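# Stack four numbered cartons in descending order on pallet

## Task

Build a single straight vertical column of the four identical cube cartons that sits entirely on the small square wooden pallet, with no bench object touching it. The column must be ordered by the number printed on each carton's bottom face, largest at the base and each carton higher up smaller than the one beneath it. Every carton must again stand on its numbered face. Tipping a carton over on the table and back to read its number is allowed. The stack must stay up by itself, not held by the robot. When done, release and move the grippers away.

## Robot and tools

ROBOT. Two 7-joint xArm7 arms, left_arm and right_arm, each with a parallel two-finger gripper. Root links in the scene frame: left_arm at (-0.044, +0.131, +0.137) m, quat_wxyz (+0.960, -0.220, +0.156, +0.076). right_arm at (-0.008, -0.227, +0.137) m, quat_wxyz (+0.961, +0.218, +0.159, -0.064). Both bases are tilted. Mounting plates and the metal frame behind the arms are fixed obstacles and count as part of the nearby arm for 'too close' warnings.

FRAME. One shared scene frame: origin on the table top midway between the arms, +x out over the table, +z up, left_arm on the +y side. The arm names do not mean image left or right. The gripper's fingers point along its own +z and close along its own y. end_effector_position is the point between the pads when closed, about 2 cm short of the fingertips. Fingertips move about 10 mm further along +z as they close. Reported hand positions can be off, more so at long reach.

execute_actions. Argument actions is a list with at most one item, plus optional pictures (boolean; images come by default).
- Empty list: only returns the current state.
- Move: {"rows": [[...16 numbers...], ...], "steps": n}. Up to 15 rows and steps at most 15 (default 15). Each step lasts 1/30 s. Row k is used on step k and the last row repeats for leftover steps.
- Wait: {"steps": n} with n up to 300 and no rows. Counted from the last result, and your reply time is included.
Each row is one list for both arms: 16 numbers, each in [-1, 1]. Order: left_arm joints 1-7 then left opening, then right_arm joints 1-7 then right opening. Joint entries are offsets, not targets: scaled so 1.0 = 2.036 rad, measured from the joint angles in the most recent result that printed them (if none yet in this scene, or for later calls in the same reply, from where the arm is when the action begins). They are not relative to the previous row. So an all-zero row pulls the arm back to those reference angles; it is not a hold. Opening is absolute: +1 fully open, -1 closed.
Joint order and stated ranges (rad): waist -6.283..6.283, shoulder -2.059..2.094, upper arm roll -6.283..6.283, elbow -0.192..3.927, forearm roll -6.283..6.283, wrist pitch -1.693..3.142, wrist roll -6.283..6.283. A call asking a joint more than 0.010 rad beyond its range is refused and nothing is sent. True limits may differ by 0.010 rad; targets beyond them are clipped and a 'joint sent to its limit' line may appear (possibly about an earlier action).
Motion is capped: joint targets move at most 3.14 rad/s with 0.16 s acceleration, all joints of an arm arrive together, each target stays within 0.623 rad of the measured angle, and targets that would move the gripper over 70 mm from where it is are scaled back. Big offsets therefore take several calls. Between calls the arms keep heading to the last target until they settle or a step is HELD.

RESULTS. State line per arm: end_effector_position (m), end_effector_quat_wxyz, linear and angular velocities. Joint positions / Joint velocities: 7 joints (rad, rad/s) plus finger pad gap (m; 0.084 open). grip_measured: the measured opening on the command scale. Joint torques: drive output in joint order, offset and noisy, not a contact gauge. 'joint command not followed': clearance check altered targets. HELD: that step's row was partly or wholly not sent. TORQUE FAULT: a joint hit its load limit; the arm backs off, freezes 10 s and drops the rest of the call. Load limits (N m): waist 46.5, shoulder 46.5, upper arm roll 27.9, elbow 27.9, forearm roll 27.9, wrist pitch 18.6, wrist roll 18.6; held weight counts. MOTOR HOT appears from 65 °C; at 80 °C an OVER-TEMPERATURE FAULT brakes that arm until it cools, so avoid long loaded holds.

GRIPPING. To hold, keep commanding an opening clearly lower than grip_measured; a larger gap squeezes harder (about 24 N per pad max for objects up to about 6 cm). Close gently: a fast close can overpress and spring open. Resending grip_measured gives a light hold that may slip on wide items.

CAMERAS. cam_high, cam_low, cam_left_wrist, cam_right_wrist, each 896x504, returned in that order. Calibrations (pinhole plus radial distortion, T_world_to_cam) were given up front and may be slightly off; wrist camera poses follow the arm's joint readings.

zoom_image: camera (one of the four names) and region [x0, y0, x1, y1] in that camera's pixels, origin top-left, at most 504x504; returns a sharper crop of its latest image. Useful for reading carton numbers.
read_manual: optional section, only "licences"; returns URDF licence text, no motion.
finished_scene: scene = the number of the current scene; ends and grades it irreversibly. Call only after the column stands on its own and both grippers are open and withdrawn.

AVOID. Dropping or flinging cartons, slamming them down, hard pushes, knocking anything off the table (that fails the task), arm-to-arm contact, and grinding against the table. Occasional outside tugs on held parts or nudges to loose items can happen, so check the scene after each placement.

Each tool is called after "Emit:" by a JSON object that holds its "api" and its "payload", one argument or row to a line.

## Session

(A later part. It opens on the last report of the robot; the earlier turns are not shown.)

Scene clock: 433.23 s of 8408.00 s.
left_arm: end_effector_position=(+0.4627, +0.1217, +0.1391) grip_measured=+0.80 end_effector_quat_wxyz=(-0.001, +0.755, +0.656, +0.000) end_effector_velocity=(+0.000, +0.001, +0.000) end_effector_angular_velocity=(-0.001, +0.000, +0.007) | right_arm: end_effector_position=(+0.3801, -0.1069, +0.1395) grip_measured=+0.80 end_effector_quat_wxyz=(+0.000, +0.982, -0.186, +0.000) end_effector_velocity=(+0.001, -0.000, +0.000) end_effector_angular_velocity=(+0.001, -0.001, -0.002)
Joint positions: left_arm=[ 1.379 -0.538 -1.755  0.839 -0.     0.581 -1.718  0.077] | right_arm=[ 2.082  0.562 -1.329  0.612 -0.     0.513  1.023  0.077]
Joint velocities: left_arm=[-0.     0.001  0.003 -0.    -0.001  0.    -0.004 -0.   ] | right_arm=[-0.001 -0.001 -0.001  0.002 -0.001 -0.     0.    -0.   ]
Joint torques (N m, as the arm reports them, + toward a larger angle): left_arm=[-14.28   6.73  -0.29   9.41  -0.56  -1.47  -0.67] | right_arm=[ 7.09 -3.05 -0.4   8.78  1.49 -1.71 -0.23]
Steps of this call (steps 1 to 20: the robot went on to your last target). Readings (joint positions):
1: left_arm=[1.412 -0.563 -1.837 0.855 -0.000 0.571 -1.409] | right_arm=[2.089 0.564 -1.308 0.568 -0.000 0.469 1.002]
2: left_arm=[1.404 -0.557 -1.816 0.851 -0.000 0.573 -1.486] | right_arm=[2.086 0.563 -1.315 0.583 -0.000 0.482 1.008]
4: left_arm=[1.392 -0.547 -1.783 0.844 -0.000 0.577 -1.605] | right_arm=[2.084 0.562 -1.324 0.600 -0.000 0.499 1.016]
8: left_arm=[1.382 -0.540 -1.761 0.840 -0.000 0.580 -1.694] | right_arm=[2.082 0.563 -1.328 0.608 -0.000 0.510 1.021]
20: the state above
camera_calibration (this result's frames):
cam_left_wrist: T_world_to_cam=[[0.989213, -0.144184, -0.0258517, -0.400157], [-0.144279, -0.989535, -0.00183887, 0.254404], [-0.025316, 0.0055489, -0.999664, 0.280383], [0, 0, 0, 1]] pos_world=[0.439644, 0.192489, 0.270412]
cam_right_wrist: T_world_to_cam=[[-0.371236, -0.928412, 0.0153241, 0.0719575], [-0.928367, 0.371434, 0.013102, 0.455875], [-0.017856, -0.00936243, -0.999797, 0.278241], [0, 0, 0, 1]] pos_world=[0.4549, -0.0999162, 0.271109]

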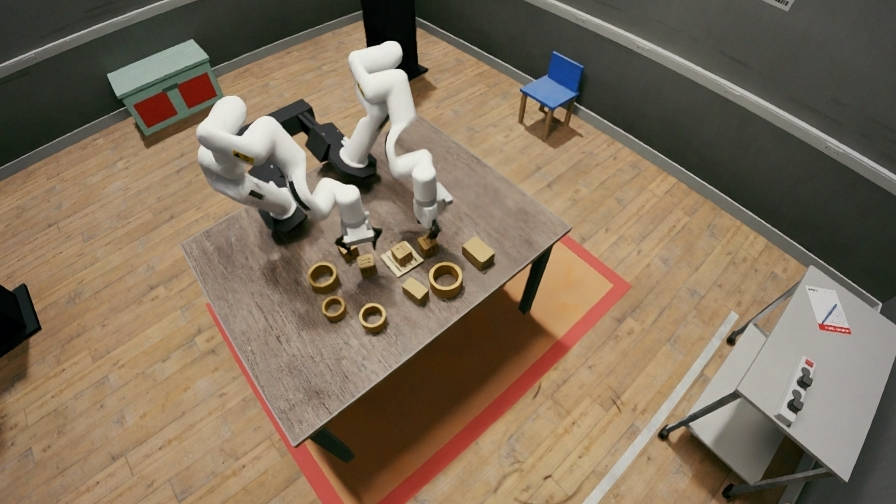

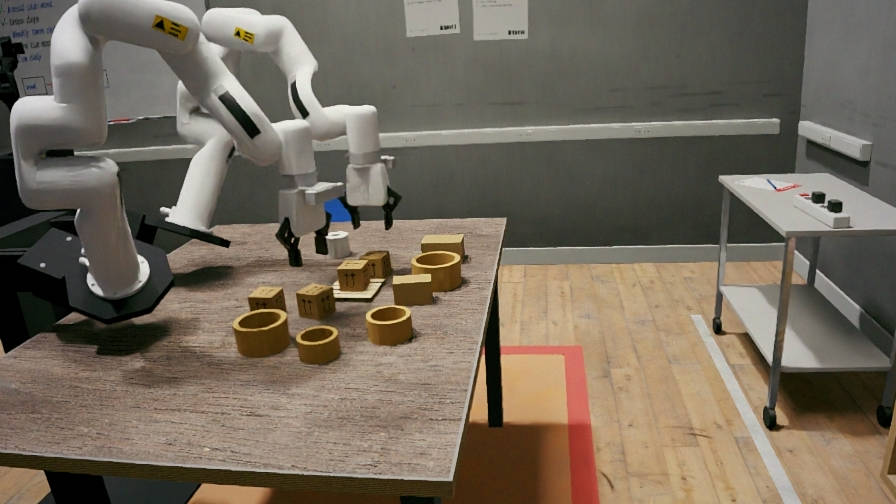

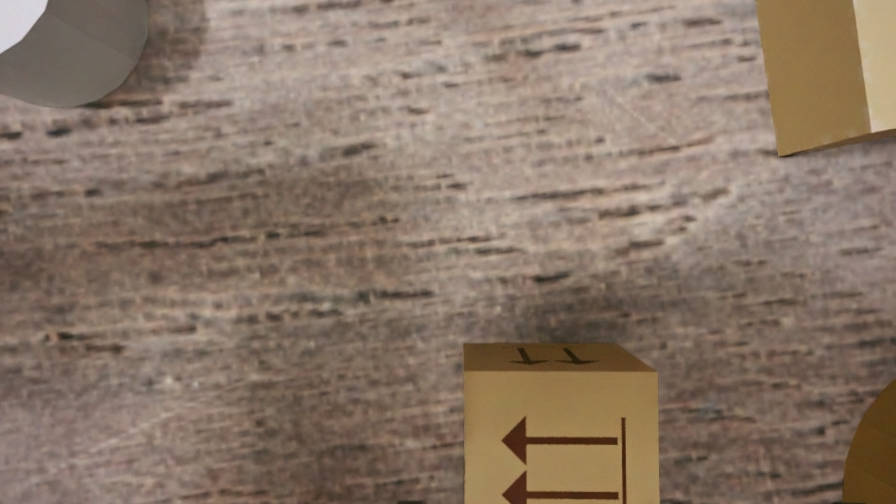

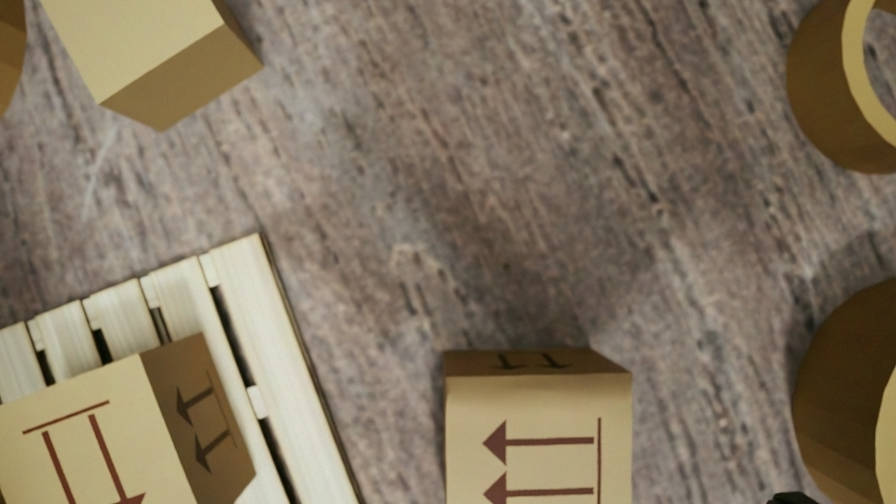

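Emit:
{"api": "execute_actions", "payload": {
  "actions": [
    {"rows":[[0.009,-0.001,-0.008,0,0,-0.005,0,0.8,-0.01,0.002,0.008,0,0,-0.006,0,0.8],[0.025,-0.004,-0.021,-0.001,0,-0.015,0,0.8,-0.028,0.006,0.024,0,0,-0.017,0,0.8],[0.045,-0.007,-0.039,-0.0015,0,-0.026,0,0.8,-0.051,0.011,0.043,0,0,-0.03,0,0.8],[0.065,-0.01,-0.056,-0.002,0,-0.038,0,0.8,-0.074,0.016,0.061,0,0,-0.044,0,0.8],[0.085,-0.013,-0.073,-0.0025,0,-0.05,0,0.8,-0.097,0.021,0.08,0,0,-0.057,0,0.8],[0.106,-0.017,-0.09,-0.003,0,-0.061,0,0.8,-0.12,0.026,0.099,0,0,-0.071,0,0.8],[0.1257,-0.0198,-0.1073,-0.0034,0,-0.0729,0,0.8,-0.1424,0.0306,0.1182,0.0005,0,-0.0844,0,0.8],[0.144,-0.025,-0.1225,-0.002,0,-0.083,0,0.8,-0.162,0.038,0.1335,0.002,0,-0.096,0,0.8],[0.163,-0.031,-0.138,0,0,-0.093,0,0.8,-0.181,0.046,0.149,0.0045,0,-0.108,0,0.8],[0.18,-0.0365,-0.152,0.002,0,-0.102,0,0.8,-0.2,0.053,0.163,0.007,0,-0.1195,0,0.8],[0.196,-0.0415,-0.165,0.004,0,-0.11,0,0.8,-0.216,0.06,0.176,0.009,0,-0.129,0,0.8],[0.209,-0.046,-0.175,0.006,0,-0.117,0,0.8,-0.23,0.066,0.187,0.011,0,-0.138,0,0.8],[0.22,-0.0495,-0.184,0.0077,0,-0.123,0,0.8,-0.241,0.0705,0.196,0.013,0,-0.145,0,0.8],[0.229,-0.052,-0.192,0.009,0,-0.128,0,0.8,-0.25,0.074,0.203,0.0142,0,-0.15,0,0.8],[0.2353,-0.0543,-0.1968,0.0098,0,-0.1314,0,0.8,-0.2572,0.0771,0.2083,0.0152,0,-0.1547,0,0.8]],"steps":15}
  ],
  "pictures": false
}}

Emit:
{"api": "execute_actions", "payload": {
  "actions": [
    {"steps":18}
  ],
  "pictures": false
}}

Emit:
{"api": "execute_actions", "payload": {
  "actions": [
    {"rows":[[0,0,0,0,0,0,0,0.72,0,0,0,0,0,0,0,0.72],[0,0,0,0,0,0,0,0.64,0,0,0,0,0,0,0,0.64],[0,0,0,0,0,0,0,0.56,0,0,0,0,0,0,0,0.56],[0,0,0,0,0,0,0,0.5,0,0,0,0,0,0,0,0.5],[0,0,0,0,0,0,0,0.44,0,0,0,0,0,0,0,0.44],[0,0,0,0,0,0,0,0.39,0,0,0,0,0,0,0,0.39],[0,0,0,0,0,0,0,0.35,0,0,0,0,0,0,0,0.35],[0,0,0,0,0,0,0,0.31,0,0,0,0,0,0,0,0.31],[0,0,0,0,0,0,0,0.26,0,0,0,0,0,0,0,0.26],[0,0,0,0,0,0,0,0.2,0,0,0,0,0,0,0,0.2],[0,0,0,0,0,0,0,0.1,0,0,0,0,0,0,0,0.1],[0,0,0,0,0,0,0,0,0,0,0,0,0,0,0,0],[0,0,0,0,0,0,0,-0.1,0,0,0,0,0,0,0,-0.1],[0,0,0,0,0,0,0,-0.2,0,0,0,0,0,0,0,-0.2],[0,0,0,0,0,0,0,-0.3,0,0,0,0,0,0,0,-0.3]],"steps":15}
  ],
  "pictures": false
}}

Emit:
{"api": "execute_actions", "payload": {
  "actions": [
    {"steps":6}
  ],
  "pictures": false
}}

Emit:
{"api": "execute_actions", "payload": {
  "actions": [
    {"rows":[[-0.006,0.002,0.005,-0.001,0,0.003,0,-0.3,0.007,-0.003,-0.005,-0.001,0,0.005,0,-0.3],[-0.015,0.005,0.013,-0.002,0,0.008,0,-0.3,0.016,-0.007,-0.012,-0.002,0,0.01,0,-0.3],[-0.026,0.008,0.022,-0.004,0,0.014,0,-0.3,0.027,-0.011,-0.021,-0.004,0,0.017,0,-0.3],[-0.039,0.013,0.032,-0.006,0,0.021,0,-0.3,0.041,-0.017,-0.032,-0.006,0,0.026,0,-0.3],[-0.055,0.018,0.045,-0.008,0,0.029,0,-0.3,0.057,-0.024,-0.045,-0.008,0,0.035,0,-0.3],[-0.072,0.023,0.059,-0.01,0,0.038,0,-0.3,0.076,-0.031,-0.059,-0.011,0,0.047,0,-0.3],[-0.091,0.029,0.074,-0.012,0,0.048,0,-0.3,0.095,-0.039,-0.075,-0.013,0,0.059,0,-0.3],[-0.11,0.0345,0.09,-0.013,0,0.058,0,-0.3,0.115,-0.0465,-0.09,-0.015,0,0.07,0,-0.3],[-0.13,0.037,0.107,-0.013,0,0.07,0,-0.3,0.137,-0.051,-0.109,-0.015,0,0.084,0,-0.3],[-0.15,0.041,0.124,-0.012,0,0.081,0,-0.3,0.16,-0.056,-0.128,-0.015,0,0.098,0,-0.3],[-0.17,0.044,0.141,-0.012,0,0.093,0,-0.3,0.183,-0.061,-0.147,-0.015,0,0.111,0,-0.3],[-0.19,0.047,0.158,-0.011,0,0.105,0,-0.3,0.206,-0.066,-0.165,-0.015,0,0.125,0,-0.3],[-0.21,0.05,0.176,-0.011,0,0.116,0,-0.3,0.229,-0.071,-0.184,-0.015,0,0.138,0,-0.3],[-0.226,0.053,0.189,-0.01,0,0.126,0,-0.3,0.247,-0.075,-0.2,-0.015,0,0.149,0,-0.3],[-0.2353,0.0543,0.1968,-0.0098,0,0.1314,0,-0.3,0.2572,-0.0771,-0.2083,-0.0152,0,0.1547,0,-0.3]],"steps":15}
  ],
  "pictures": false
}}

Emit:
{"api": "execute_actions", "payload": {
  "actions": [
    {"steps":18}
  ]
}}

Scene clock: 471.50 s of 8408.00 s.
left_arm: end_effector_position=(+0.4613, +0.1234, +0.0594) grip_measured=+0.80 end_effector_quat_wxyz=(-0.003, +0.755, +0.656, +0.002) end_effector_velocity=(-0.003, +0.002, -0.207) end_effector_angular_velocity=(-0.007, +0.005, +0.006) | right_arm: end_effector_position=(+0.3821, -0.1088, +0.0604) grip_measured=+0.80 end_effector_quat_wxyz=(+0.004, +0.982, -0.187, +0.003) end_effector_velocity=(-0.005, +0.003, -0.211) end_effector_angular_velocity=(+0.012, +0.014, +0.006)
Joint positions: left_arm=[ 1.747 -0.615 -2.064  0.844 -0.     0.375 -1.718  0.077] | right_arm=[ 1.678  0.673 -1.     0.627 -0.     0.272  1.023  0.077]
Joint velocities: left_arm=[ 0.93  -0.277 -0.758  0.104  0.    -0.497  0.    -0.   ] | right_arm=[-0.993  0.38   0.788  0.12  -0.001 -0.602 -0.    -0.   ]
Joint torques (N m, as the arm reports them, + toward a larger angle): left_arm=[-18.48  18.39  -0.27   8.11  -0.51  -1.58  -0.53] | right_arm=[  9.76 -10.26  -0.52   6.78   1.27  -1.48  -0.26]
Steps of this call (steps 1 to 15: the robot went on to your last target; steps 16 to 90: nothing new was sent; then 34.77 s passed at rest; steps 91 to 105: all 15 steps of this action). Readings (joint positions):
91: left_arm=[1.379 -0.538 -1.755 0.839 -0.000 0.581 -1.719] | right_arm=[2.082 0.562 -1.329 0.613 -0.000 0.513 1.023]
92: left_arm=[1.381 -0.538 -1.756 0.839 -0.000 0.580 -1.719] | right_arm=[2.080 0.563 -1.328 0.613 -0.000 0.512 1.023]
94: left_arm=[1.398 -0.540 -1.772 0.839 -0.000 0.569 -1.718] | right_arm=[2.061 0.566 -1.312 0.613 -0.000 0.500 1.023]
98: left_arm=[1.498 -0.556 -1.858 0.836 -0.000 0.511 -1.718] | right_arm=[1.949 0.591 -1.219 0.613 -0.000 0.434 1.023]
105: the state above

Scene clock: 472.10 s of 8408.00 s.
left_arm: end_effector_position=(+0.4608, +0.1220, +0.0347) grip_measured=+0.80 end_effector_quat_wxyz=(-0.000, +0.755, +0.656, +0.000) end_effector_velocity=(-0.001, +0.001, -0.001) end_effector_angular_velocity=(+0.001, +0.002, +0.000) | right_arm: end_effector_position=(+0.3802, -0.1071, +0.0348) grip_measured=+0.80 end_effector_quat_wxyz=(+0.000, +0.982, -0.186, +0.000) end_effector_velocity=(-0.001, -0.001, -0.001) end_effector_angular_velocity=(-0.002, +0.002, -0.001)
Joint positions: left_arm=[ 1.858 -0.648 -2.156  0.859 -0.     0.314 -1.718  0.077] | right_arm=[ 1.559  0.719 -0.906  0.643 -0.     0.198  1.023  0.077]
Joint velocities: left_arm=[ 0.003 -0.001 -0.002 -0.     0.    -0.001  0.     0.   ] | right_arm=[-0.004  0.002  0.003 -0.     0.001 -0.001  0.    -0.   ]
Joint torques (N m, as the arm reports them, + toward a larger angle): left_arm=[-16.47  19.55  -0.41   7.43  -0.57  -1.51  -0.55] | right_arm=[  8.12 -10.22  -0.69   6.03   0.92  -1.81  -0.07]
Steps of this call (steps 1 to 18: the robot went on to your last target). Readings (joint positions):
1: left_arm=[1.776 -0.624 -2.088 0.848 -0.000 0.359 -1.718] | right_arm=[1.646 0.685 -0.976 0.631 -0.000 0.253 1.023]
2: left_arm=[1.801 -0.631 -2.108 0.851 -0.000 0.346 -1.718] | right_arm=[1.620 0.696 -0.955 0.635 -0.000 0.237 1.023]
4: left_arm=[1.832 -0.641 -2.134 0.854 -0.000 0.329 -1.718] | right_arm=[1.586 0.709 -0.928 0.639 -0.000 0.217 1.023]
8: left_arm=[1.852 -0.646 -2.151 0.858 -0.000 0.317 -1.718] | right_arm=[1.565 0.717 -0.911 0.643 -0.000 0.202 1.023]
18: the state above

Scene clock: 472.60 s of 8408.00 s.
left_arm: end_effector_position=(+0.4609, +0.1220, +0.0348) grip_measured=+0.32 end_effector_quat_wxyz=(-0.000, +0.755, +0.656, +0.000) end_effector_velocity=(-0.000, +0.000, -0.000) end_effector_angular_velocity=(+0.001, +0.001, -0.000) | right_arm: end_effector_position=(+0.3803, -0.1070, +0.0349) grip_measured=+0.32 end_effector_quat_wxyz=(+0.000, +0.982, -0.186, +0.000) end_effector_velocity=(-0.000, +0.000, -0.000) end_effector_angular_velocity=(-0.000, -0.000, +0.003)
Joint positions: left_arm=[ 1.858 -0.648 -2.156  0.859 -0.     0.313 -1.718  0.058] | right_arm=[ 1.559  0.719 -0.906  0.644 -0.     0.198  1.023  0.058]
Joint velocities: left_arm=[-0.    -0.001  0.    -0.     0.     0.    -0.     0.   ] | right_arm=[ 0.     0.     0.001  0.    -0.003 -0.     0.     0.   ]
Joint torques (N m, as the arm reports them, + toward a larger angle): left_arm=[-16.14  19.84  -0.56   7.42  -0.78  -1.46  -0.68] | right_arm=[  7.88 -10.24  -0.58   5.56   1.56  -1.56  -0.07]
Steps of this call (steps 1 to 15: all 15 steps of this action). Readings (joint positions):
1: left_arm=[1.858 -0.648 -2.156 0.859 -0.000 0.314 -1.718] | right_arm=[1.559 0.719 -0.906 0.643 -0.000 0.198 1.023]
2: left_arm=[1.858 -0.648 -2.156 0.859 -0.000 0.314 -1.718] | right_arm=[1.559 0.719 -0.905 0.643 -0.000 0.198 1.023]
4: left_arm=[1.858 -0.648 -2.156 0.859 -0.000 0.314 -1.718] | right_arm=[1.559 0.719 -0.906 0.643 -0.000 0.198 1.023]
8: left_arm=[1.858 -0.648 -2.156 0.859 -0.000 0.314 -1.718] | right_arm=[1.559 0.719 -0.906 0.643 -0.000 0.198 1.023]
15: the state above

Scene clock: 472.80 s of 8408.00 s.
left_arm: end_effector_position=(+0.4609, +0.1220, +0.0348) grip_measured=+0.32 end_effector_quat_wxyz=(-0.000, +0.755, +0.656, +0.000) end_effector_velocity=(+0.000, -0.000, +0.000) end_effector_angular_velocity=(-0.001, -0.000, -0.001) | right_arm: end_effector_position=(+0.3803, -0.1070, +0.0349) grip_measured=+0.32 end_effector_quat_wxyz=(+0.000, +0.982, -0.186, +0.000) end_effector_velocity=(+0.000, -0.000, +0.000) end_effector_angular_velocity=(+0.001, +0.000, -0.001)
Joint positions: left_arm=[ 1.858 -0.648 -2.156  0.859 -0.     0.314 -1.718  0.058] | right_arm=[ 1.559  0.719 -0.906  0.643 -0.     0.198  1.023  0.058]
Joint velocities: left_arm=[-0.     0.001 -0.    -0.     0.001  0.     0.     0.   ] | right_arm=[ 0.    -0.001 -0.    -0.     0.001  0.    -0.     0.   ]
Joint torques (N m, as the arm reports them, + toward a larger angle): left_arm=[-16.05  19.76  -0.43   7.39  -0.6   -1.5   -0.52] | right_arm=[  7.92 -10.23  -0.31   5.31   1.16  -1.53   0.06]
Steps of this call (steps 1 to 6: the robot went on to your last target). Readings (joint positions):
1: left_arm=[1.858 -0.648 -2.156 0.859 -0.000 0.313 -1.718] | right_arm=[1.559 0.719 -0.906 0.643 -0.000 0.198 1.023]
2: left_arm=[1.858 -0.648 -2.156 0.859 -0.000 0.314 -1.718] | right_arm=[1.559 0.719 -0.906 0.643 -0.000 0.198 1.023]
4: left_arm=[1.858 -0.648 -2.156 0.859 -0.000 0.314 -1.718] | right_arm=[1.559 0.719 -0.906 0.643 -0.000 0.198 1.023]
6: the state above

Scene clock: 473.30 s of 8408.00 s.
left_arm: end_effector_position=(+0.4639, +0.1219, +0.1052) grip_measured=+0.32 end_effector_quat_wxyz=(-0.001, +0.755, +0.655, +0.003) end_effector_velocity=(+0.011, -0.003, +0.249) end_effector_angular_velocity=(-0.002, -0.009, +0.003) | right_arm: end_effector_position=(+0.3831, -0.1072, +0.1050) grip_measured=+0.32 end_effector_quat_wxyz=(+0.002, +0.982, -0.186, +0.004) end_effector_velocity=(+0.002, +0.012, +0.250) end_effector_angular_velocity=(+0.019, -0.016, +0.011)
Joint positions: left_arm=[ 1.541 -0.565 -1.893  0.836 -0.     0.486 -1.718  0.058] | right_arm=[ 1.895  0.605 -1.175  0.615 -0.     0.403  1.023  0.058]
Joint velocities: left_arm=[-1.147  0.206  0.972  0.014  0.     0.653  0.    -0.   ] | right_arm=[ 1.278 -0.307 -1.039 -0.014  0.     0.75   0.    -0.   ]
Joint torques (N m, as the arm reports them, + toward a larger angle): left_arm=[-14.99  10.64  -0.11   8.92  -0.51  -1.34  -0.62] | right_arm=[ 7.74 -6.37 -1.08  7.93  1.14 -2.14 -0.23]
Steps of this call (steps 1 to 15: all 15 steps of this action). Readings (joint positions):
1: left_arm=[1.858 -0.648 -2.156 0.859 -0.000 0.314 -1.718] | right_arm=[1.559 0.719 -0.906 0.643 -0.000 0.198 1.023]
2: left_arm=[1.856 -0.648 -2.155 0.858 -0.000 0.314 -1.718] | right_arm=[1.560 0.719 -0.907 0.643 -0.000 0.199 1.023]
4: left_arm=[1.845 -0.645 -2.145 0.856 -0.000 0.321 -1.718] | right_arm=[1.572 0.714 -0.916 0.641 -0.000 0.208 1.023]
8: left_arm=[1.776 -0.622 -2.088 0.846 -0.000 0.357 -1.718] | right_arm=[1.643 0.684 -0.972 0.631 -0.000 0.252 1.023]
15: the state above

Scene clock: 473.90 s of 8408.00 s.
left_arm: end_effector_position=(+0.4627, +0.1217, +0.1391) grip_measured=+0.32 end_effector_quat_wxyz=(-0.001, +0.755, +0.656, +0.000) end_effector_velocity=(+0.001, -0.001, +0.001) end_effector_angular_velocity=(-0.001, -0.002, -0.000) | right_arm: end_effector_position=(+0.3801, -0.1069, +0.1395) grip_measured=+0.32 end_effector_quat_wxyz=(+0.000, +0.982, -0.186, +0.000) end_effector_velocity=(+0.001, +0.001, +0.002) end_effector_angular_velocity=(+0.003, -0.003, +0.001)
Joint positions: left_arm=[ 1.379 -0.538 -1.755  0.839 -0.     0.581 -1.718  0.058] | right_arm=[ 2.082  0.562 -1.329  0.612 -0.     0.513  1.023  0.058]
Joint velocities: left_arm=[-0.004  0.     0.003  0.001 -0.001  0.002  0.     0.   ] | right_arm=[ 0.006 -0.001 -0.004  0.002 -0.     0.001  0.     0.   ]
Joint torques (N m, as the arm reports them, + toward a larger angle): left_arm=[-14.47   6.72  -0.45   9.71  -0.69  -1.47  -0.53] | right_arm=[ 7.39 -3.61 -0.24  8.98  1.12 -1.92  0.14]
Steps of this call (steps 1 to 18: the robot went on to your last target). Readings (joint positions):
1: left_arm=[1.503 -0.559 -1.861 0.837 -0.000 0.508 -1.718] | right_arm=[1.938 0.595 -1.209 0.615 -0.000 0.427 1.023]
2: left_arm=[1.468 -0.552 -1.832 0.838 -0.000 0.528 -1.718] | right_arm=[1.977 0.586 -1.242 0.615 -0.000 0.450 1.023]
4: left_arm=[1.419 -0.544 -1.791 0.840 -0.000 0.556 -1.718] | right_arm=[2.035 0.572 -1.289 0.615 -0.000 0.483 1.023]
8: left_arm=[1.387 -0.539 -1.763 0.838 -0.000 0.576 -1.718] | right_arm=[2.072 0.564 -1.321 0.612 -0.000 0.507 1.023]
18: the state above
camera_calibration (this result's frames):
cam_left_wrist: T_world_to_cam=[[0.989215, -0.144169, -0.0258482, -0.400155], [-0.14426, -0.989538, -0.00170579, 0.254356], [-0.0253318, 0.00541626, -0.999664, 0.280384], [0, 0, 0, 1]] pos_world=[0.439635, 0.192487, 0.270381]
cam_right_wrist: T_world_to_cam=[[-0.371231, -0.928417, 0.0151515, 0.0720219], [-0.928368, 0.371427, 0.0132038, 0.455837], [-0.0178863, -0.00916449, -0.999798, 0.27827], [0, 0, 0, 1]] pos_world=[0.454898, -0.0998934, 0.271104]

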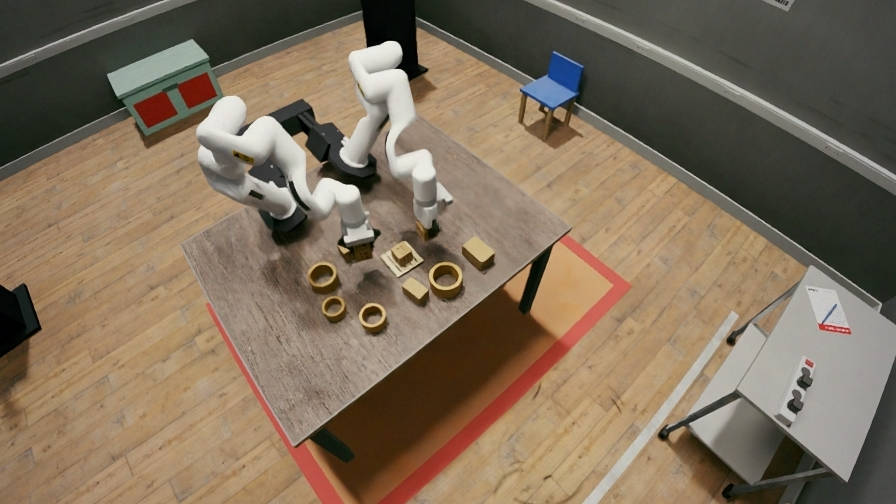

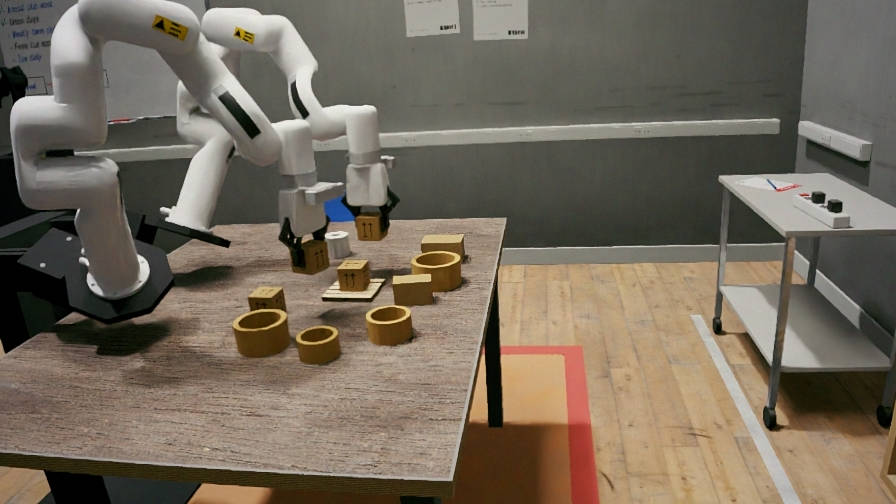

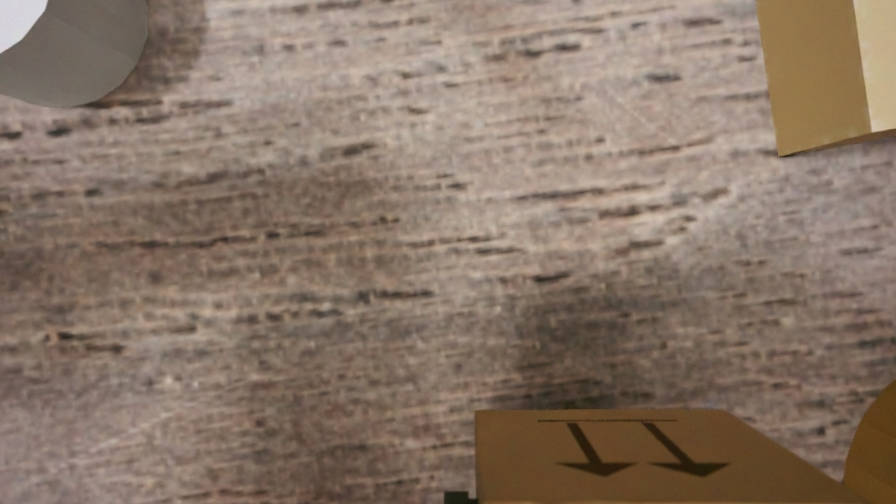

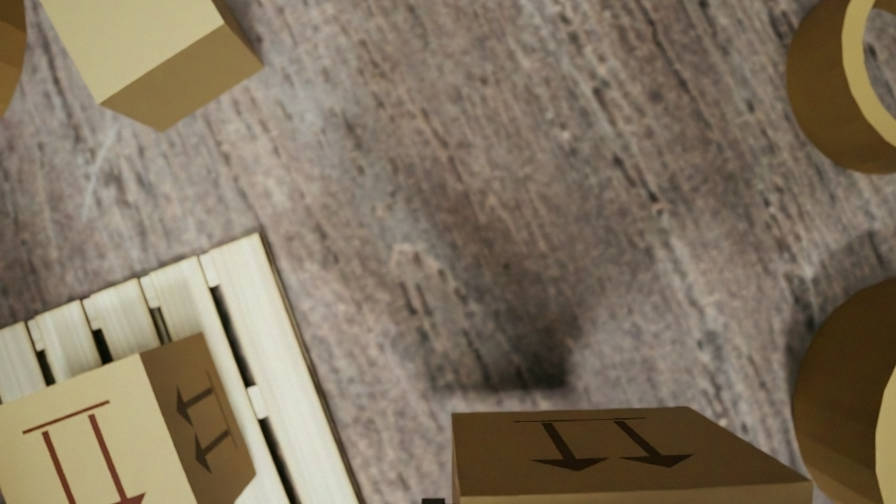

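Emit:
{"api": "execute_actions", "payload": {
  "actions": [
    {"rows":[[-0.003,0.002,0.012,-0.002,-0.006,0.01,0.013,-0.3,-0.002,-0.002,-0.014,0.001,0.006,0.011,-0.006,-0.3],[-0.007,0.005,0.03,-0.005,-0.014,0.024,0.03,-0.3,-0.004,-0.006,-0.033,0.003,0.014,0.026,-0.015,-0.3],[-0.012,0.008,0.05,-0.008,-0.024,0.04,0.05,-0.3,-0.007,-0.01,-0.055,0.005,0.024,0.043,-0.026,-0.3],[-0.016,0.011,0.07,-0.011,-0.034,0.056,0.07,-0.3,-0.009,-0.014,-0.078,0.007,0.034,0.06,-0.036,-0.3],[-0.021,0.015,0.09,-0.015,-0.043,0.072,0.09,-0.3,-0.012,-0.017,-0.1,0.009,0.043,0.077,-0.046,-0.3],[-0.026,0.018,0.11,-0.018,-0.053,0.088,0.11,-0.3,-0.015,-0.021,-0.122,0.011,0.053,0.094,-0.057,-0.3],[-0.03,0.021,0.13,-0.021,-0.062,0.104,0.13,-0.3,-0.017,-0.025,-0.144,0.013,0.062,0.111,-0.067,-0.3],[-0.035,0.024,0.15,-0.025,-0.072,0.12,0.15,-0.3,-0.02,-0.029,-0.166,0.016,0.072,0.128,-0.077,-0.3],[-0.04,0.027,0.17,-0.028,-0.082,0.136,0.17,-0.3,-0.022,-0.033,-0.188,0.018,0.082,0.145,-0.087,-0.3],[-0.044,0.031,0.19,-0.031,-0.095,0.152,0.19,-0.3,-0.025,-0.037,-0.21,0.02,0.095,0.162,-0.098,-0.3],[-0.049,0.034,0.21,-0.034,-0.11,0.17,0.21,-0.3,-0.028,-0.041,-0.232,0.022,0.11,0.18,-0.108,-0.3],[-0.054,0.037,0.23,-0.038,-0.13,0.19,0.23,-0.3,-0.03,-0.045,-0.255,0.024,0.13,0.2,-0.118,-0.3],[-0.058,0.04,0.25,-0.041,-0.15,0.21,0.25,-0.3,-0.033,-0.049,-0.277,0.026,0.15,0.22,-0.128,-0.3],[-0.063,0.044,0.27,-0.044,-0.175,0.23,0.27,-0.3,-0.036,-0.052,-0.299,0.028,0.175,0.245,-0.138,-0.3],[-0.068,0.047,0.29,-0.048,-0.2,0.25,0.29,-0.3,-0.038,-0.056,-0.32,0.03,0.2,0.27,-0.148,-0.3]],"steps":15}
  ],
  "pictures": false
}}

Emit:
{"api": "execute_actions", "payload": {
  "actions": [
    {"steps":14}
  ],
  "pictures": false
}}

Emit:
{"api": "execute_actions", "payload": {
  "actions": [
    {"rows":[[-0.001,0.001,0.006,-0.001,-0.02,0.016,0.012,-0.3,-0.001,-0.001,-0.007,0.001,0.02,0.017,-0.005,-0.3],[-0.003,0.002,0.015,-0.002,-0.048,0.04,0.028,-0.3,-0.002,-0.003,-0.017,0.002,0.048,0.041,-0.013,-0.3],[-0.006,0.004,0.025,-0.004,-0.08,0.066,0.047,-0.3,-0.003,-0.005,-0.028,0.003,0.08,0.068,-0.022,-0.3],[-0.008,0.006,0.036,-0.006,-0.11,0.092,0.066,-0.3,-0.005,-0.007,-0.04,0.004,0.11,0.096,-0.03,-0.3],[-0.011,0.007,0.046,-0.007,-0.143,0.118,0.084,-0.3,-0.006,-0.009,-0.051,0.005,0.143,0.123,-0.039,-0.3],[-0.013,0.009,0.056,-0.009,-0.175,0.144,0.103,-0.3,-0.007,-0.011,-0.062,0.006,0.175,0.15,-0.048,-0.3],[-0.015,0.011,0.066,-0.011,-0.206,0.171,0.122,-0.3,-0.009,-0.013,-0.074,0.007,0.206,0.178,-0.057,-0.3],[-0.018,0.012,0.076,-0.012,-0.238,0.197,0.141,-0.3,-0.01,-0.015,-0.085,0.008,0.238,0.205,-0.065,-0.3],[-0.02,0.014,0.086,-0.014,-0.27,0.223,0.16,-0.3,-0.012,-0.017,-0.096,0.009,0.27,0.232,-0.074,-0.3],[-0.022,0.015,0.097,-0.015,-0.302,0.25,0.178,-0.3,-0.013,-0.019,-0.107,0.01,0.302,0.26,-0.083,-0.3],[-0.025,0.017,0.107,-0.017,-0.333,0.276,0.197,-0.3,-0.014,-0.021,-0.119,0.011,0.333,0.287,-0.091,-0.3],[-0.026,0.018,0.114,-0.018,-0.357,0.296,0.211,-0.3,-0.015,-0.023,-0.127,0.012,0.357,0.308,-0.098,-0.3],[-0.028,0.019,0.121,-0.019,-0.377,0.312,0.223,-0.3,-0.016,-0.024,-0.134,0.0125,0.377,0.325,-0.103,-0.3],[-0.0292,0.0203,0.127,-0.0203,-0.397,0.3284,0.2346,-0.3,-0.017,-0.025,-0.1414,0.0132,0.397,0.3418,-0.1089,-0.3]],"steps":15}
  ],
  "pictures": false
}}

Emit:
{"api": "execute_actions", "payload": {
  "actions": [
    {"steps":18}
  ]
}}

Scene clock: 509.40 s of 8408.00 s.
left_arm: end_effector_position=(+0.3820, +0.2313, +0.1307) grip_measured=+0.32 end_effector_quat_wxyz=(-0.050, +0.714, +0.678, -0.169) end_effector_velocity=(-0.320, +0.155, +0.015) end_effector_angular_velocity=(-1.144, +0.976, +0.580) | right_arm: end_effector_position=(+0.3835, -0.2418, +0.1306) grip_measured=+0.32 end_effector_quat_wxyz=(+0.015, +0.917, -0.368, -0.155) end_effector_velocity=(-0.108, -0.317, -0.000) end_effector_angular_velocity=(+0.525, +1.075, -1.408)
Joint positions: left_arm=[ 1.29  -0.476 -1.37   0.776 -0.208  0.895 -1.334  0.058] | right_arm=[ 2.036  0.496 -1.707  0.648  0.182  0.807  0.848  0.058]
Joint velocities: left_arm=[-0.289  0.201  1.248 -0.205 -0.99   1.12   1.241 -0.   ] | right_arm=[-0.141 -0.209 -1.187  0.115  0.825  1.007 -0.546  0.   ]
Joint torques (N m, as the arm reports them, + toward a larger angle): left_arm=[-11.75  -4.14  -0.08   8.24  -1.8   -0.61  -0.47] | right_arm=[ 5.67  1.05 -0.92  7.57  2.03 -0.48 -0.09]
Steps of this call (steps 1 to 15: the robot went on to your last target; steps 16 to 90: nothing new was sent; then 32.00 s passed at rest; steps 91 to 105: all 15 steps of this action). Readings (joint positions):
91: left_arm=[1.379 -0.538 -1.755 0.839 -0.000 0.581 -1.718] | right_arm=[2.082 0.562 -1.330 0.613 -0.000 0.513 1.023]
92: left_arm=[1.378 -0.537 -1.754 0.839 -0.001 0.583 -1.716] | right_arm=[2.082 0.562 -1.331 0.613 0.001 0.515 1.022]
94: left_arm=[1.372 -0.535 -1.736 0.836 -0.011 0.599 -1.695] | right_arm=[2.081 0.558 -1.350 0.615 0.010 0.533 1.011]
98: left_arm=[1.349 -0.517 -1.628 0.818 -0.061 0.683 -1.591] | right_arm=[2.066 0.539 -1.463 0.625 0.058 0.616 0.961]
105: the state above

Scene clock: 509.87 s of 8408.00 s.
left_arm: end_effector_position=(+0.3352, +0.2352, +0.1409) grip_measured=+0.32 end_effector_quat_wxyz=(+0.008, +0.661, +0.688, -0.301) end_effector_velocity=(-0.004, +0.002, +0.000) end_effector_angular_velocity=(-0.021, +0.010, +0.019) | right_arm: end_effector_position=(+0.3534, -0.2884, +0.1411) grip_measured=+0.32 end_effector_quat_wxyz=(-0.060, +0.815, -0.493, -0.299) end_effector_velocity=(-0.002, -0.006, +0.002) end_effector_angular_velocity=(+0.023, +0.018, -0.042)
Joint positions: left_arm=[ 1.241 -0.443 -1.168  0.741 -0.406  1.088 -1.129  0.058] | right_arm=[ 2.005  0.449 -1.976  0.673  0.405  1.06   0.723  0.058]
Joint velocities: left_arm=[-0.001  0.004  0.022 -0.005 -0.015  0.015  0.015 -0.   ] | right_arm=[-0.005 -0.005 -0.033  0.003  0.022  0.023 -0.012  0.   ]
Joint torques (N m, as the arm reports them, + toward a larger angle): left_arm=[-10.17  -9.38  -0.24   8.6   -1.05  -0.3   -0.81] | right_arm=[ 5.66  4.22  0.03  8.02  1.6  -0.35  0.07]
Steps of this call (steps 1 to 14: the robot went on to your last target). Readings (joint positions):
1: left_arm=[1.280 -0.469 -1.328 0.769 -0.243 0.933 -1.292] | right_arm=[2.032 0.489 -1.748 0.652 0.212 0.843 0.829]
2: left_arm=[1.271 -0.462 -1.287 0.762 -0.281 0.971 -1.252] | right_arm=[2.026 0.481 -1.791 0.656 0.247 0.883 0.809]
4: left_arm=[1.257 -0.451 -1.222 0.750 -0.346 1.032 -1.189] | right_arm=[2.015 0.466 -1.879 0.664 0.319 0.964 0.770]
8: left_arm=[1.244 -0.444 -1.178 0.743 -0.394 1.078 -1.141] | right_arm=[2.005 0.451 -1.961 0.670 0.389 1.042 0.732]
14: the state above

Scene clock: 510.37 s of 8408.00 s.
left_arm: end_effector_position=(+0.3411, +0.1420, +0.2405) grip_measured=+0.32 end_effector_quat_wxyz=(+0.285, +0.522, +0.615, -0.518) end_effector_velocity=(+0.173, -0.147, +0.377) end_effector_angular_velocity=(-1.940, -0.620, +0.915) | right_arm: end_effector_position=(+0.3723, -0.2213, +0.2431) grip_measured=+0.32 end_effector_quat_wxyz=(-0.340, +0.594, -0.539, -0.491) end_effector_velocity=(+0.223, +0.073, +0.376) end_effector_angular_velocity=(+1.816, -0.127, -1.235)
Joint positions: left_arm=[ 1.199 -0.414 -0.989  0.713 -0.964  1.55  -0.8    0.058] | right_arm=[ 1.981  0.413 -2.178  0.692  0.971  1.548  0.568  0.058]
Joint velocities: left_arm=[-0.11   0.074  0.471 -0.069 -1.479  1.22   0.873  0.   ] | right_arm=[-0.061 -0.093 -0.52   0.053  1.469  1.265 -0.401  0.   ]
Joint torques (N m, as the arm reports them, + toward a larger angle): left_arm=[ -8.49 -11.58  -0.6    7.97  -1.24   0.58  -0.67] | right_arm=[ 3.87  6.46  0.18  7.8   1.49  1.09 -0.28]
Steps of this call (steps 1 to 15: all 15 steps of this action). Readings (joint positions):
1: left_arm=[1.241 -0.443 -1.167 0.741 -0.406 1.089 -1.129] | right_arm=[2.005 0.449 -1.977 0.673 0.405 1.061 0.722]
2: left_arm=[1.241 -0.442 -1.166 0.741 -0.409 1.091 -1.127] | right_arm=[2.005 0.449 -1.979 0.674 0.408 1.064 0.721]
4: left_arm=[1.239 -0.441 -1.158 0.741 -0.438 1.115 -1.110] | right_arm=[2.004 0.447 -1.988 0.675 0.437 1.089 0.714]
8: left_arm=[1.227 -0.433 -1.108 0.732 -0.591 1.242 -1.020] | right_arm=[1.998 0.438 -2.042 0.680 0.590 1.220 0.672]
15: the state above

Scene clock: 510.97 s of 8408.00 s.
left_arm: end_effector_position=(+0.3759, +0.1313, +0.3094) grip_measured=+0.32 end_effector_quat_wxyz=(+0.449, +0.453, +0.545, -0.544) end_effector_velocity=(+0.001, +0.000, +0.001) end_effector_angular_velocity=(-0.006, -0.004, +0.005) | right_arm: end_effector_position=(+0.4146, -0.2237, +0.3097) grip_measured=+0.32 end_effector_quat_wxyz=(-0.488, +0.494, -0.508, -0.509) end_effector_velocity=(+0.001, -0.001, +0.002) end_effector_angular_velocity=(+0.006, -0.003, -0.005)
Joint positions: left_arm=[ 1.181 -0.401 -0.91   0.7   -1.213  1.756 -0.652  0.058] | right_arm=[ 1.971  0.398 -2.264  0.7    1.212  1.756  0.501  0.058]
Joint velocities: left_arm=[-0.     0.001  0.002 -0.    -0.005  0.004  0.003 -0.   ] | right_arm=[ 0.    -0.    -0.003  0.001  0.006  0.005 -0.001 -0.   ]
Joint torques (N m, as the arm reports them, + toward a larger angle): left_arm=[ -9.04 -12.49  -0.8    7.62  -1.94   1.32  -0.72] | right_arm=[ 4.    7.49  0.02  7.7   2.41  1.92 -0.1 ]
Steps of this call (steps 1 to 18: the robot went on to your last target). Readings (joint positions):
1: left_arm=[1.196 -0.412 -0.973 0.710 -1.013 1.591 -0.771] | right_arm=[1.979 0.410 -2.195 0.694 1.019 1.589 0.555]
2: left_arm=[1.192 -0.409 -0.959 0.708 -1.060 1.629 -0.743] | right_arm=[1.977 0.407 -2.211 0.695 1.064 1.628 0.542]
4: left_arm=[1.187 -0.405 -0.934 0.705 -1.137 1.693 -0.698] | right_arm=[1.974 0.403 -2.238 0.698 1.139 1.692 0.522]
8: left_arm=[1.183 -0.402 -0.914 0.701 -1.197 1.743 -0.662] | right_arm=[1.971 0.399 -2.259 0.700 1.197 1.742 0.505]
18: the state above
camera_calibration (this result's frames):
cam_left_wrist: T_world_to_cam=[[0.983113, -0.0273828, -0.180938, -0.273536], [0.180861, -0.00526034, 0.983495, -0.304702], [-0.0278826, -0.999611, -0.000219017, 0.27207], [0, 0, 0, 1]] pos_world=[0.331612, 0.262872, 0.25024]
cam_right_wrist: T_world_to_cam=[[-0.998938, -0.0224218, 0.040253, 0.428961], [0.0404528, -0.00853028, 0.999145, -0.262936], [-0.0220593, 0.999712, 0.00942825, 0.362842], [0, 0, 0, 1]] pos_world=[0.447146, -0.355363, 0.242023]

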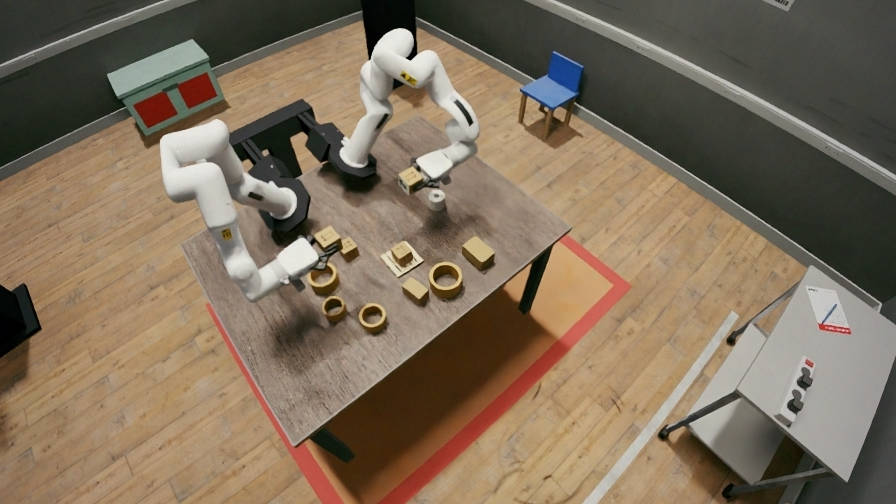

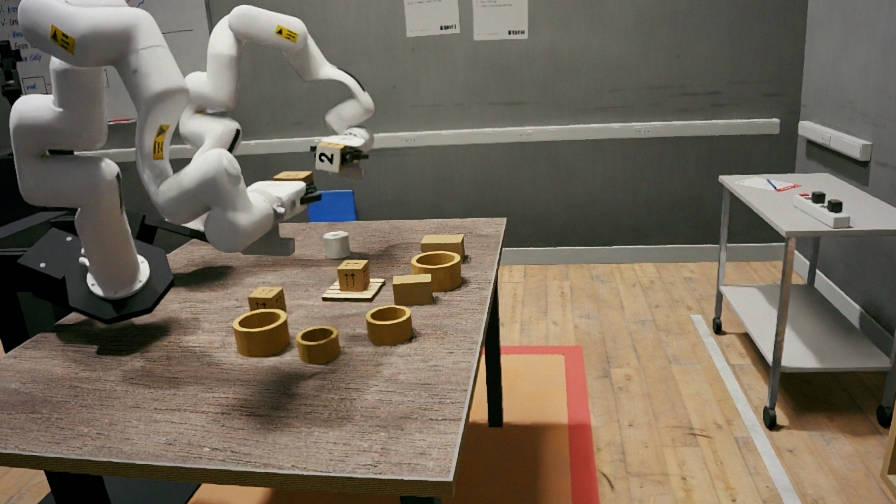

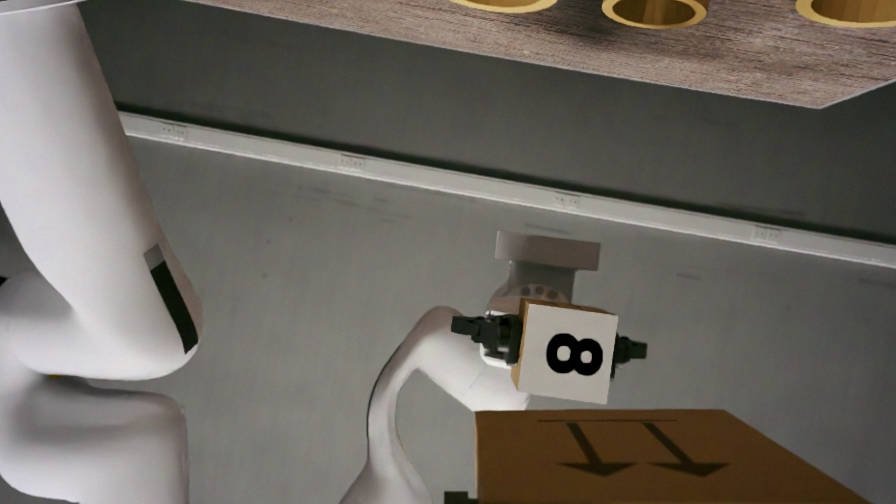

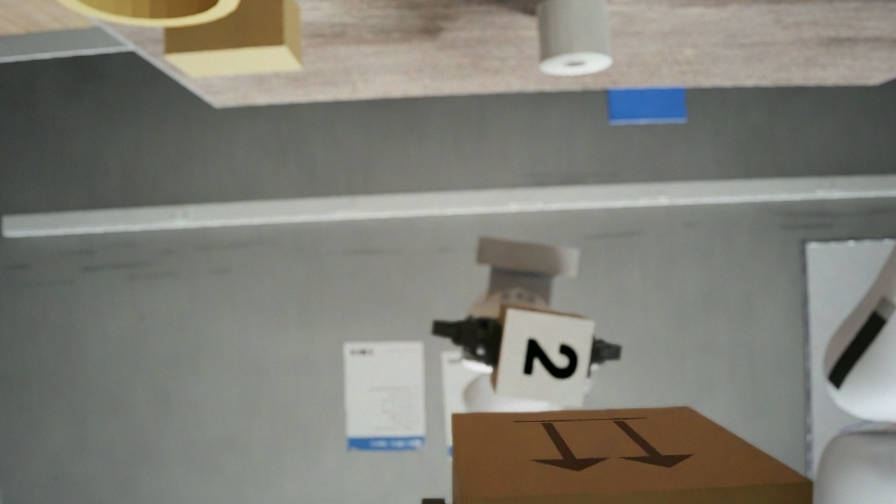

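Emit:
{"api": "execute_actions", "payload": {
  "actions": [
    {"rows":[[-0.001,-0.002,-0.011,-0.003,0.024,-0.026,0.009,-0.3,0.011,0.004,0.002,0,-0.024,-0.017,0.006,-0.3],[-0.003,-0.006,-0.027,-0.006,0.06,-0.065,0.023,-0.3,0.028,0.011,0.005,0,-0.06,-0.043,0.016,-0.3],[-0.005,-0.01,-0.046,-0.011,0.101,-0.11,0.04,-0.3,0.047,0.019,0.008,0,-0.101,-0.074,0.027,-0.3],[-0.006,-0.014,-0.065,-0.016,0.143,-0.155,0.056,-0.3,0.066,0.027,0.011,0,-0.143,-0.104,0.038,-0.3],[-0.008,-0.018,-0.084,-0.02,0.185,-0.2,0.072,-0.3,0.086,0.035,0.015,0.001,-0.185,-0.135,0.049,-0.3],[-0.01,-0.022,-0.103,-0.025,0.226,-0.246,0.089,-0.3,0.105,0.042,0.018,0.001,-0.226,-0.165,0.06,-0.3],[-0.012,-0.026,-0.122,-0.029,0.268,-0.291,0.105,-0.3,0.125,0.05,0.021,0.001,-0.268,-0.196,0.071,-0.3],[-0.014,-0.03,-0.141,-0.034,0.31,-0.337,0.121,-0.3,0.144,0.058,0.025,0.001,-0.31,-0.226,0.082,-0.3],[-0.016,-0.034,-0.16,-0.038,0.352,-0.382,0.138,-0.3,0.163,0.066,0.028,0.001,-0.351,-0.256,0.093,-0.3],[-0.018,-0.038,-0.179,-0.043,0.393,-0.427,0.154,-0.3,0.183,0.073,0.031,0.001,-0.393,-0.287,0.104,-0.3],[-0.02,-0.042,-0.198,-0.047,0.435,-0.473,0.17,-0.3,0.202,0.081,0.035,0.001,-0.435,-0.317,0.115,-0.3],[-0.021,-0.046,-0.217,-0.052,0.477,-0.518,0.187,-0.3,0.222,0.089,0.038,0.002,-0.476,-0.348,0.126,-0.3],[-0.023,-0.05,-0.236,-0.056,0.518,-0.563,0.203,-0.3,0.241,0.097,0.041,0.002,-0.518,-0.378,0.137,-0.3],[-0.025,-0.054,-0.255,-0.061,0.56,-0.609,0.219,-0.3,0.26,0.105,0.045,0.002,-0.56,-0.409,0.149,-0.3],[-0.0268,-0.0574,-0.2709,-0.0648,0.5958,-0.6475,0.2333,-0.3,0.277,0.1113,0.0477,0.002,-0.5953,-0.4347,0.158,-0.3]],"steps":15}
  ],
  "pictures": false
}}

Emit:
{"api": "execute_actions", "payload": {
  "actions": [
    {"steps":25}
  ]
}}

Scene clock: 565.97 s of 8408.00 s.
left_arm: end_effector_position=(+0.3004, +0.1591, +0.1517) grip_measured=+0.32 end_effector_quat_wxyz=(+0.180, +0.807, +0.443, -0.348) end_effector_velocity=(-0.045, +0.289, -0.422) end_effector_angular_velocity=(+2.174, -2.168, -3.544) | right_arm: end_effector_position=(+0.3643, -0.2539, +0.2111) grip_measured=+0.32 end_effector_quat_wxyz=(-0.111, +0.833, -0.455, -0.294) end_effector_velocity=(+0.259, -0.247, -0.054) end_effector_angular_velocity=(-2.518, -1.996, +1.869)
Joint positions: left_arm=[ 1.156 -0.457 -1.173  0.636 -0.64   1.15  -0.424  0.058] | right_arm=[ 2.316  0.537 -2.204  0.701  0.47   1.215  0.697  0.058]
Joint velocities: left_arm=[-0.106 -0.257 -1.204 -0.299  2.446 -2.426  1.05  -0.   ] | right_arm=[ 1.112  0.451  0.187  0.014 -2.39  -1.743  0.632  0.   ]
Joint torques (N m, as the arm reports them, + toward a larger angle): left_arm=[-14.4  -11.    -3.4    8.33   0.68  -0.34  -0.28] | right_arm=[ 5.71  8.25  0.25 10.91  1.82 -0.36 -0.25]
Steps of this call (steps 1 to 15: the robot went on to your last target; steps 16 to 90: nothing new was sent; then 51.50 s passed at rest; steps 91 to 105: all 15 steps of this action). Readings (joint positions):
91: left_arm=[1.181 -0.401 -0.909 0.700 -1.214 1.757 -0.652] | right_arm=[1.971 0.398 -2.264 0.700 1.213 1.756 0.501]
92: left_arm=[1.181 -0.401 -0.910 0.700 -1.211 1.754 -0.651] | right_arm=[1.972 0.398 -2.264 0.700 1.210 1.754 0.502]
94: left_arm=[1.180 -0.404 -0.923 0.698 -1.180 1.719 -0.639] | right_arm=[1.986 0.404 -2.263 0.700 1.177 1.729 0.511]
98: left_arm=[1.173 -0.419 -0.994 0.679 -1.028 1.555 -0.580] | right_arm=[2.074 0.440 -2.246 0.700 0.989 1.593 0.560]
105: the state above

Scene clock: 566.80 s of 8408.00 s.
left_arm: end_effector_position=(+0.4002, +0.1711, +0.1195) grip_measured=+0.32 end_effector_quat_wxyz=(-0.001, +1.000, -0.016, -0.001) end_effector_velocity=(+0.001, -0.001, +0.001) end_effector_angular_velocity=(+0.001, -0.005, -0.007) | right_arm: end_effector_position=(+0.4504, -0.2695, +0.2496) grip_measured=+0.32 end_effector_quat_wxyz=(+0.000, +0.951, -0.311, -0.000) end_effector_velocity=(+0.001, +0.000, +0.001) end_effector_angular_velocity=(-0.002, -0.003, +0.003)
Joint positions: left_arm=[ 1.127 -0.518 -1.461  0.568 -0.001  0.439 -0.177  0.058] | right_arm=[ 2.534  0.625 -2.167  0.704  0.001  0.871  0.823  0.058]
Joint velocities: left_arm=[-0.001 -0.001 -0.002  0.     0.003 -0.003  0.001 -0.   ] | right_arm=[ 0.001  0.001  0.     0.    -0.003 -0.001  0.     0.   ]
Joint torques (N m, as the arm reports them, + toward a larger angle): left_arm=[-11.38  -1.95  -0.36   8.57  -0.84  -1.43  -0.63] | right_arm=[ 4.48  5.91 -0.13 11.63  1.24 -1.74 -0.26]
Steps of this call (steps 1 to 25: the robot went on to your last target). Readings (joint positions):
1: left_arm=[1.152 -0.466 -1.216 0.626 -0.555 1.065 -0.387] | right_arm=[2.353 0.552 -2.198 0.702 0.392 1.158 0.718]
2: left_arm=[1.148 -0.476 -1.262 0.615 -0.466 0.977 -0.348] | right_arm=[2.387 0.566 -2.192 0.703 0.317 1.103 0.738]
4: left_arm=[1.138 -0.494 -1.346 0.596 -0.297 0.805 -0.279] | right_arm=[2.448 0.591 -2.181 0.705 0.189 1.009 0.772]
8: left_arm=[1.129 -0.512 -1.431 0.578 -0.086 0.548 -0.205] | right_arm=[2.517 0.618 -2.168 0.706 0.044 0.902 0.811]
25: the state above
camera_calibration (this result's frames):
cam_left_wrist: T_world_to_cam=[[-0.036852, -0.998983, -0.0259668, 0.22522], [-0.999321, 0.0368447, 0.000761923, 0.460478], [0.000195591, 0.0259773, -0.999663, 0.245177], [0, 0, 0, 1]] pos_world=[0.468417, 0.201655, 0.250592]
cam_right_wrist: T_world_to_cam=[[-0.594819, -0.803706, 0.0157115, 0.0796432], [-0.803601, 0.59501, 0.0137701, 0.584049], [-0.0204157, -0.00443506, -0.999782, 0.390523], [0, 0, 0, 1]] pos_world=[0.524688, -0.281773, 0.381144]

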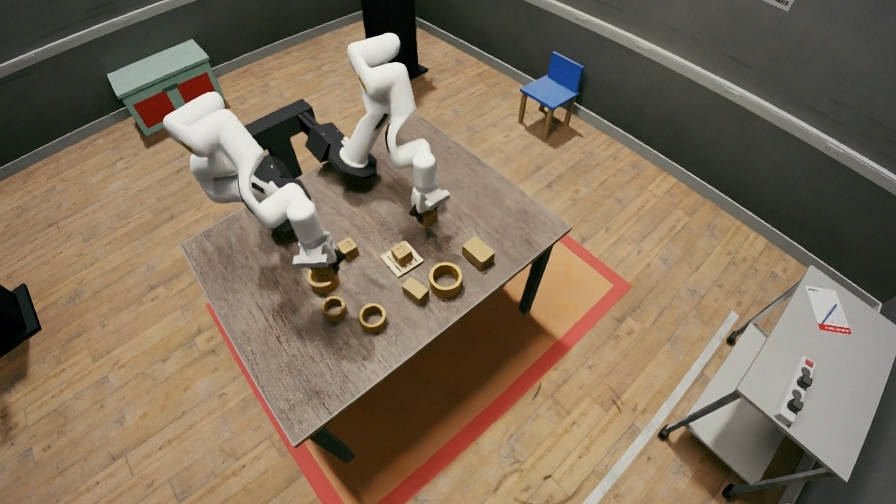

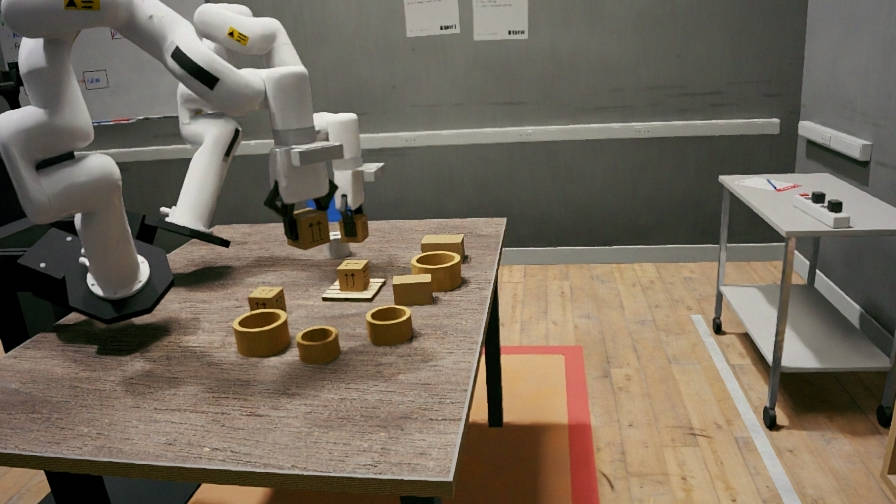

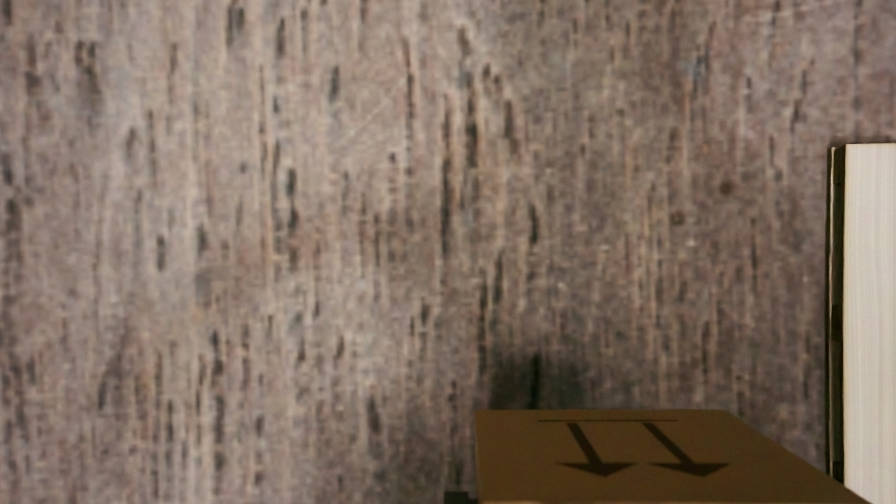

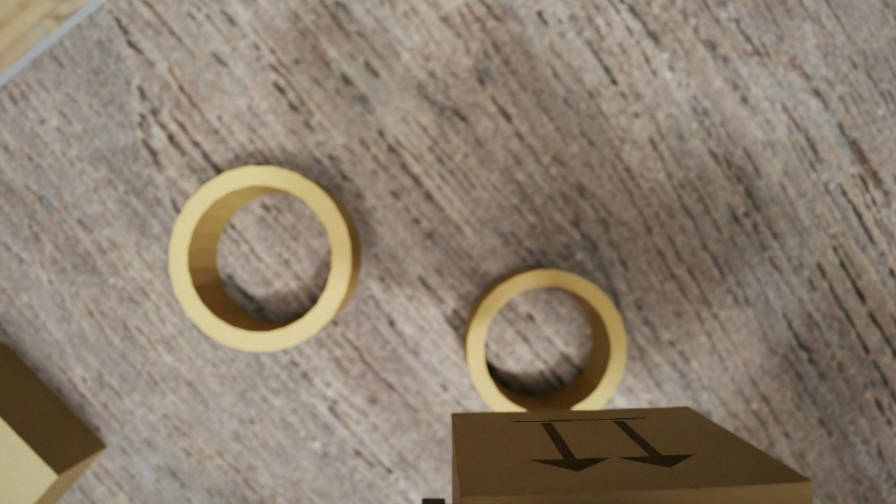

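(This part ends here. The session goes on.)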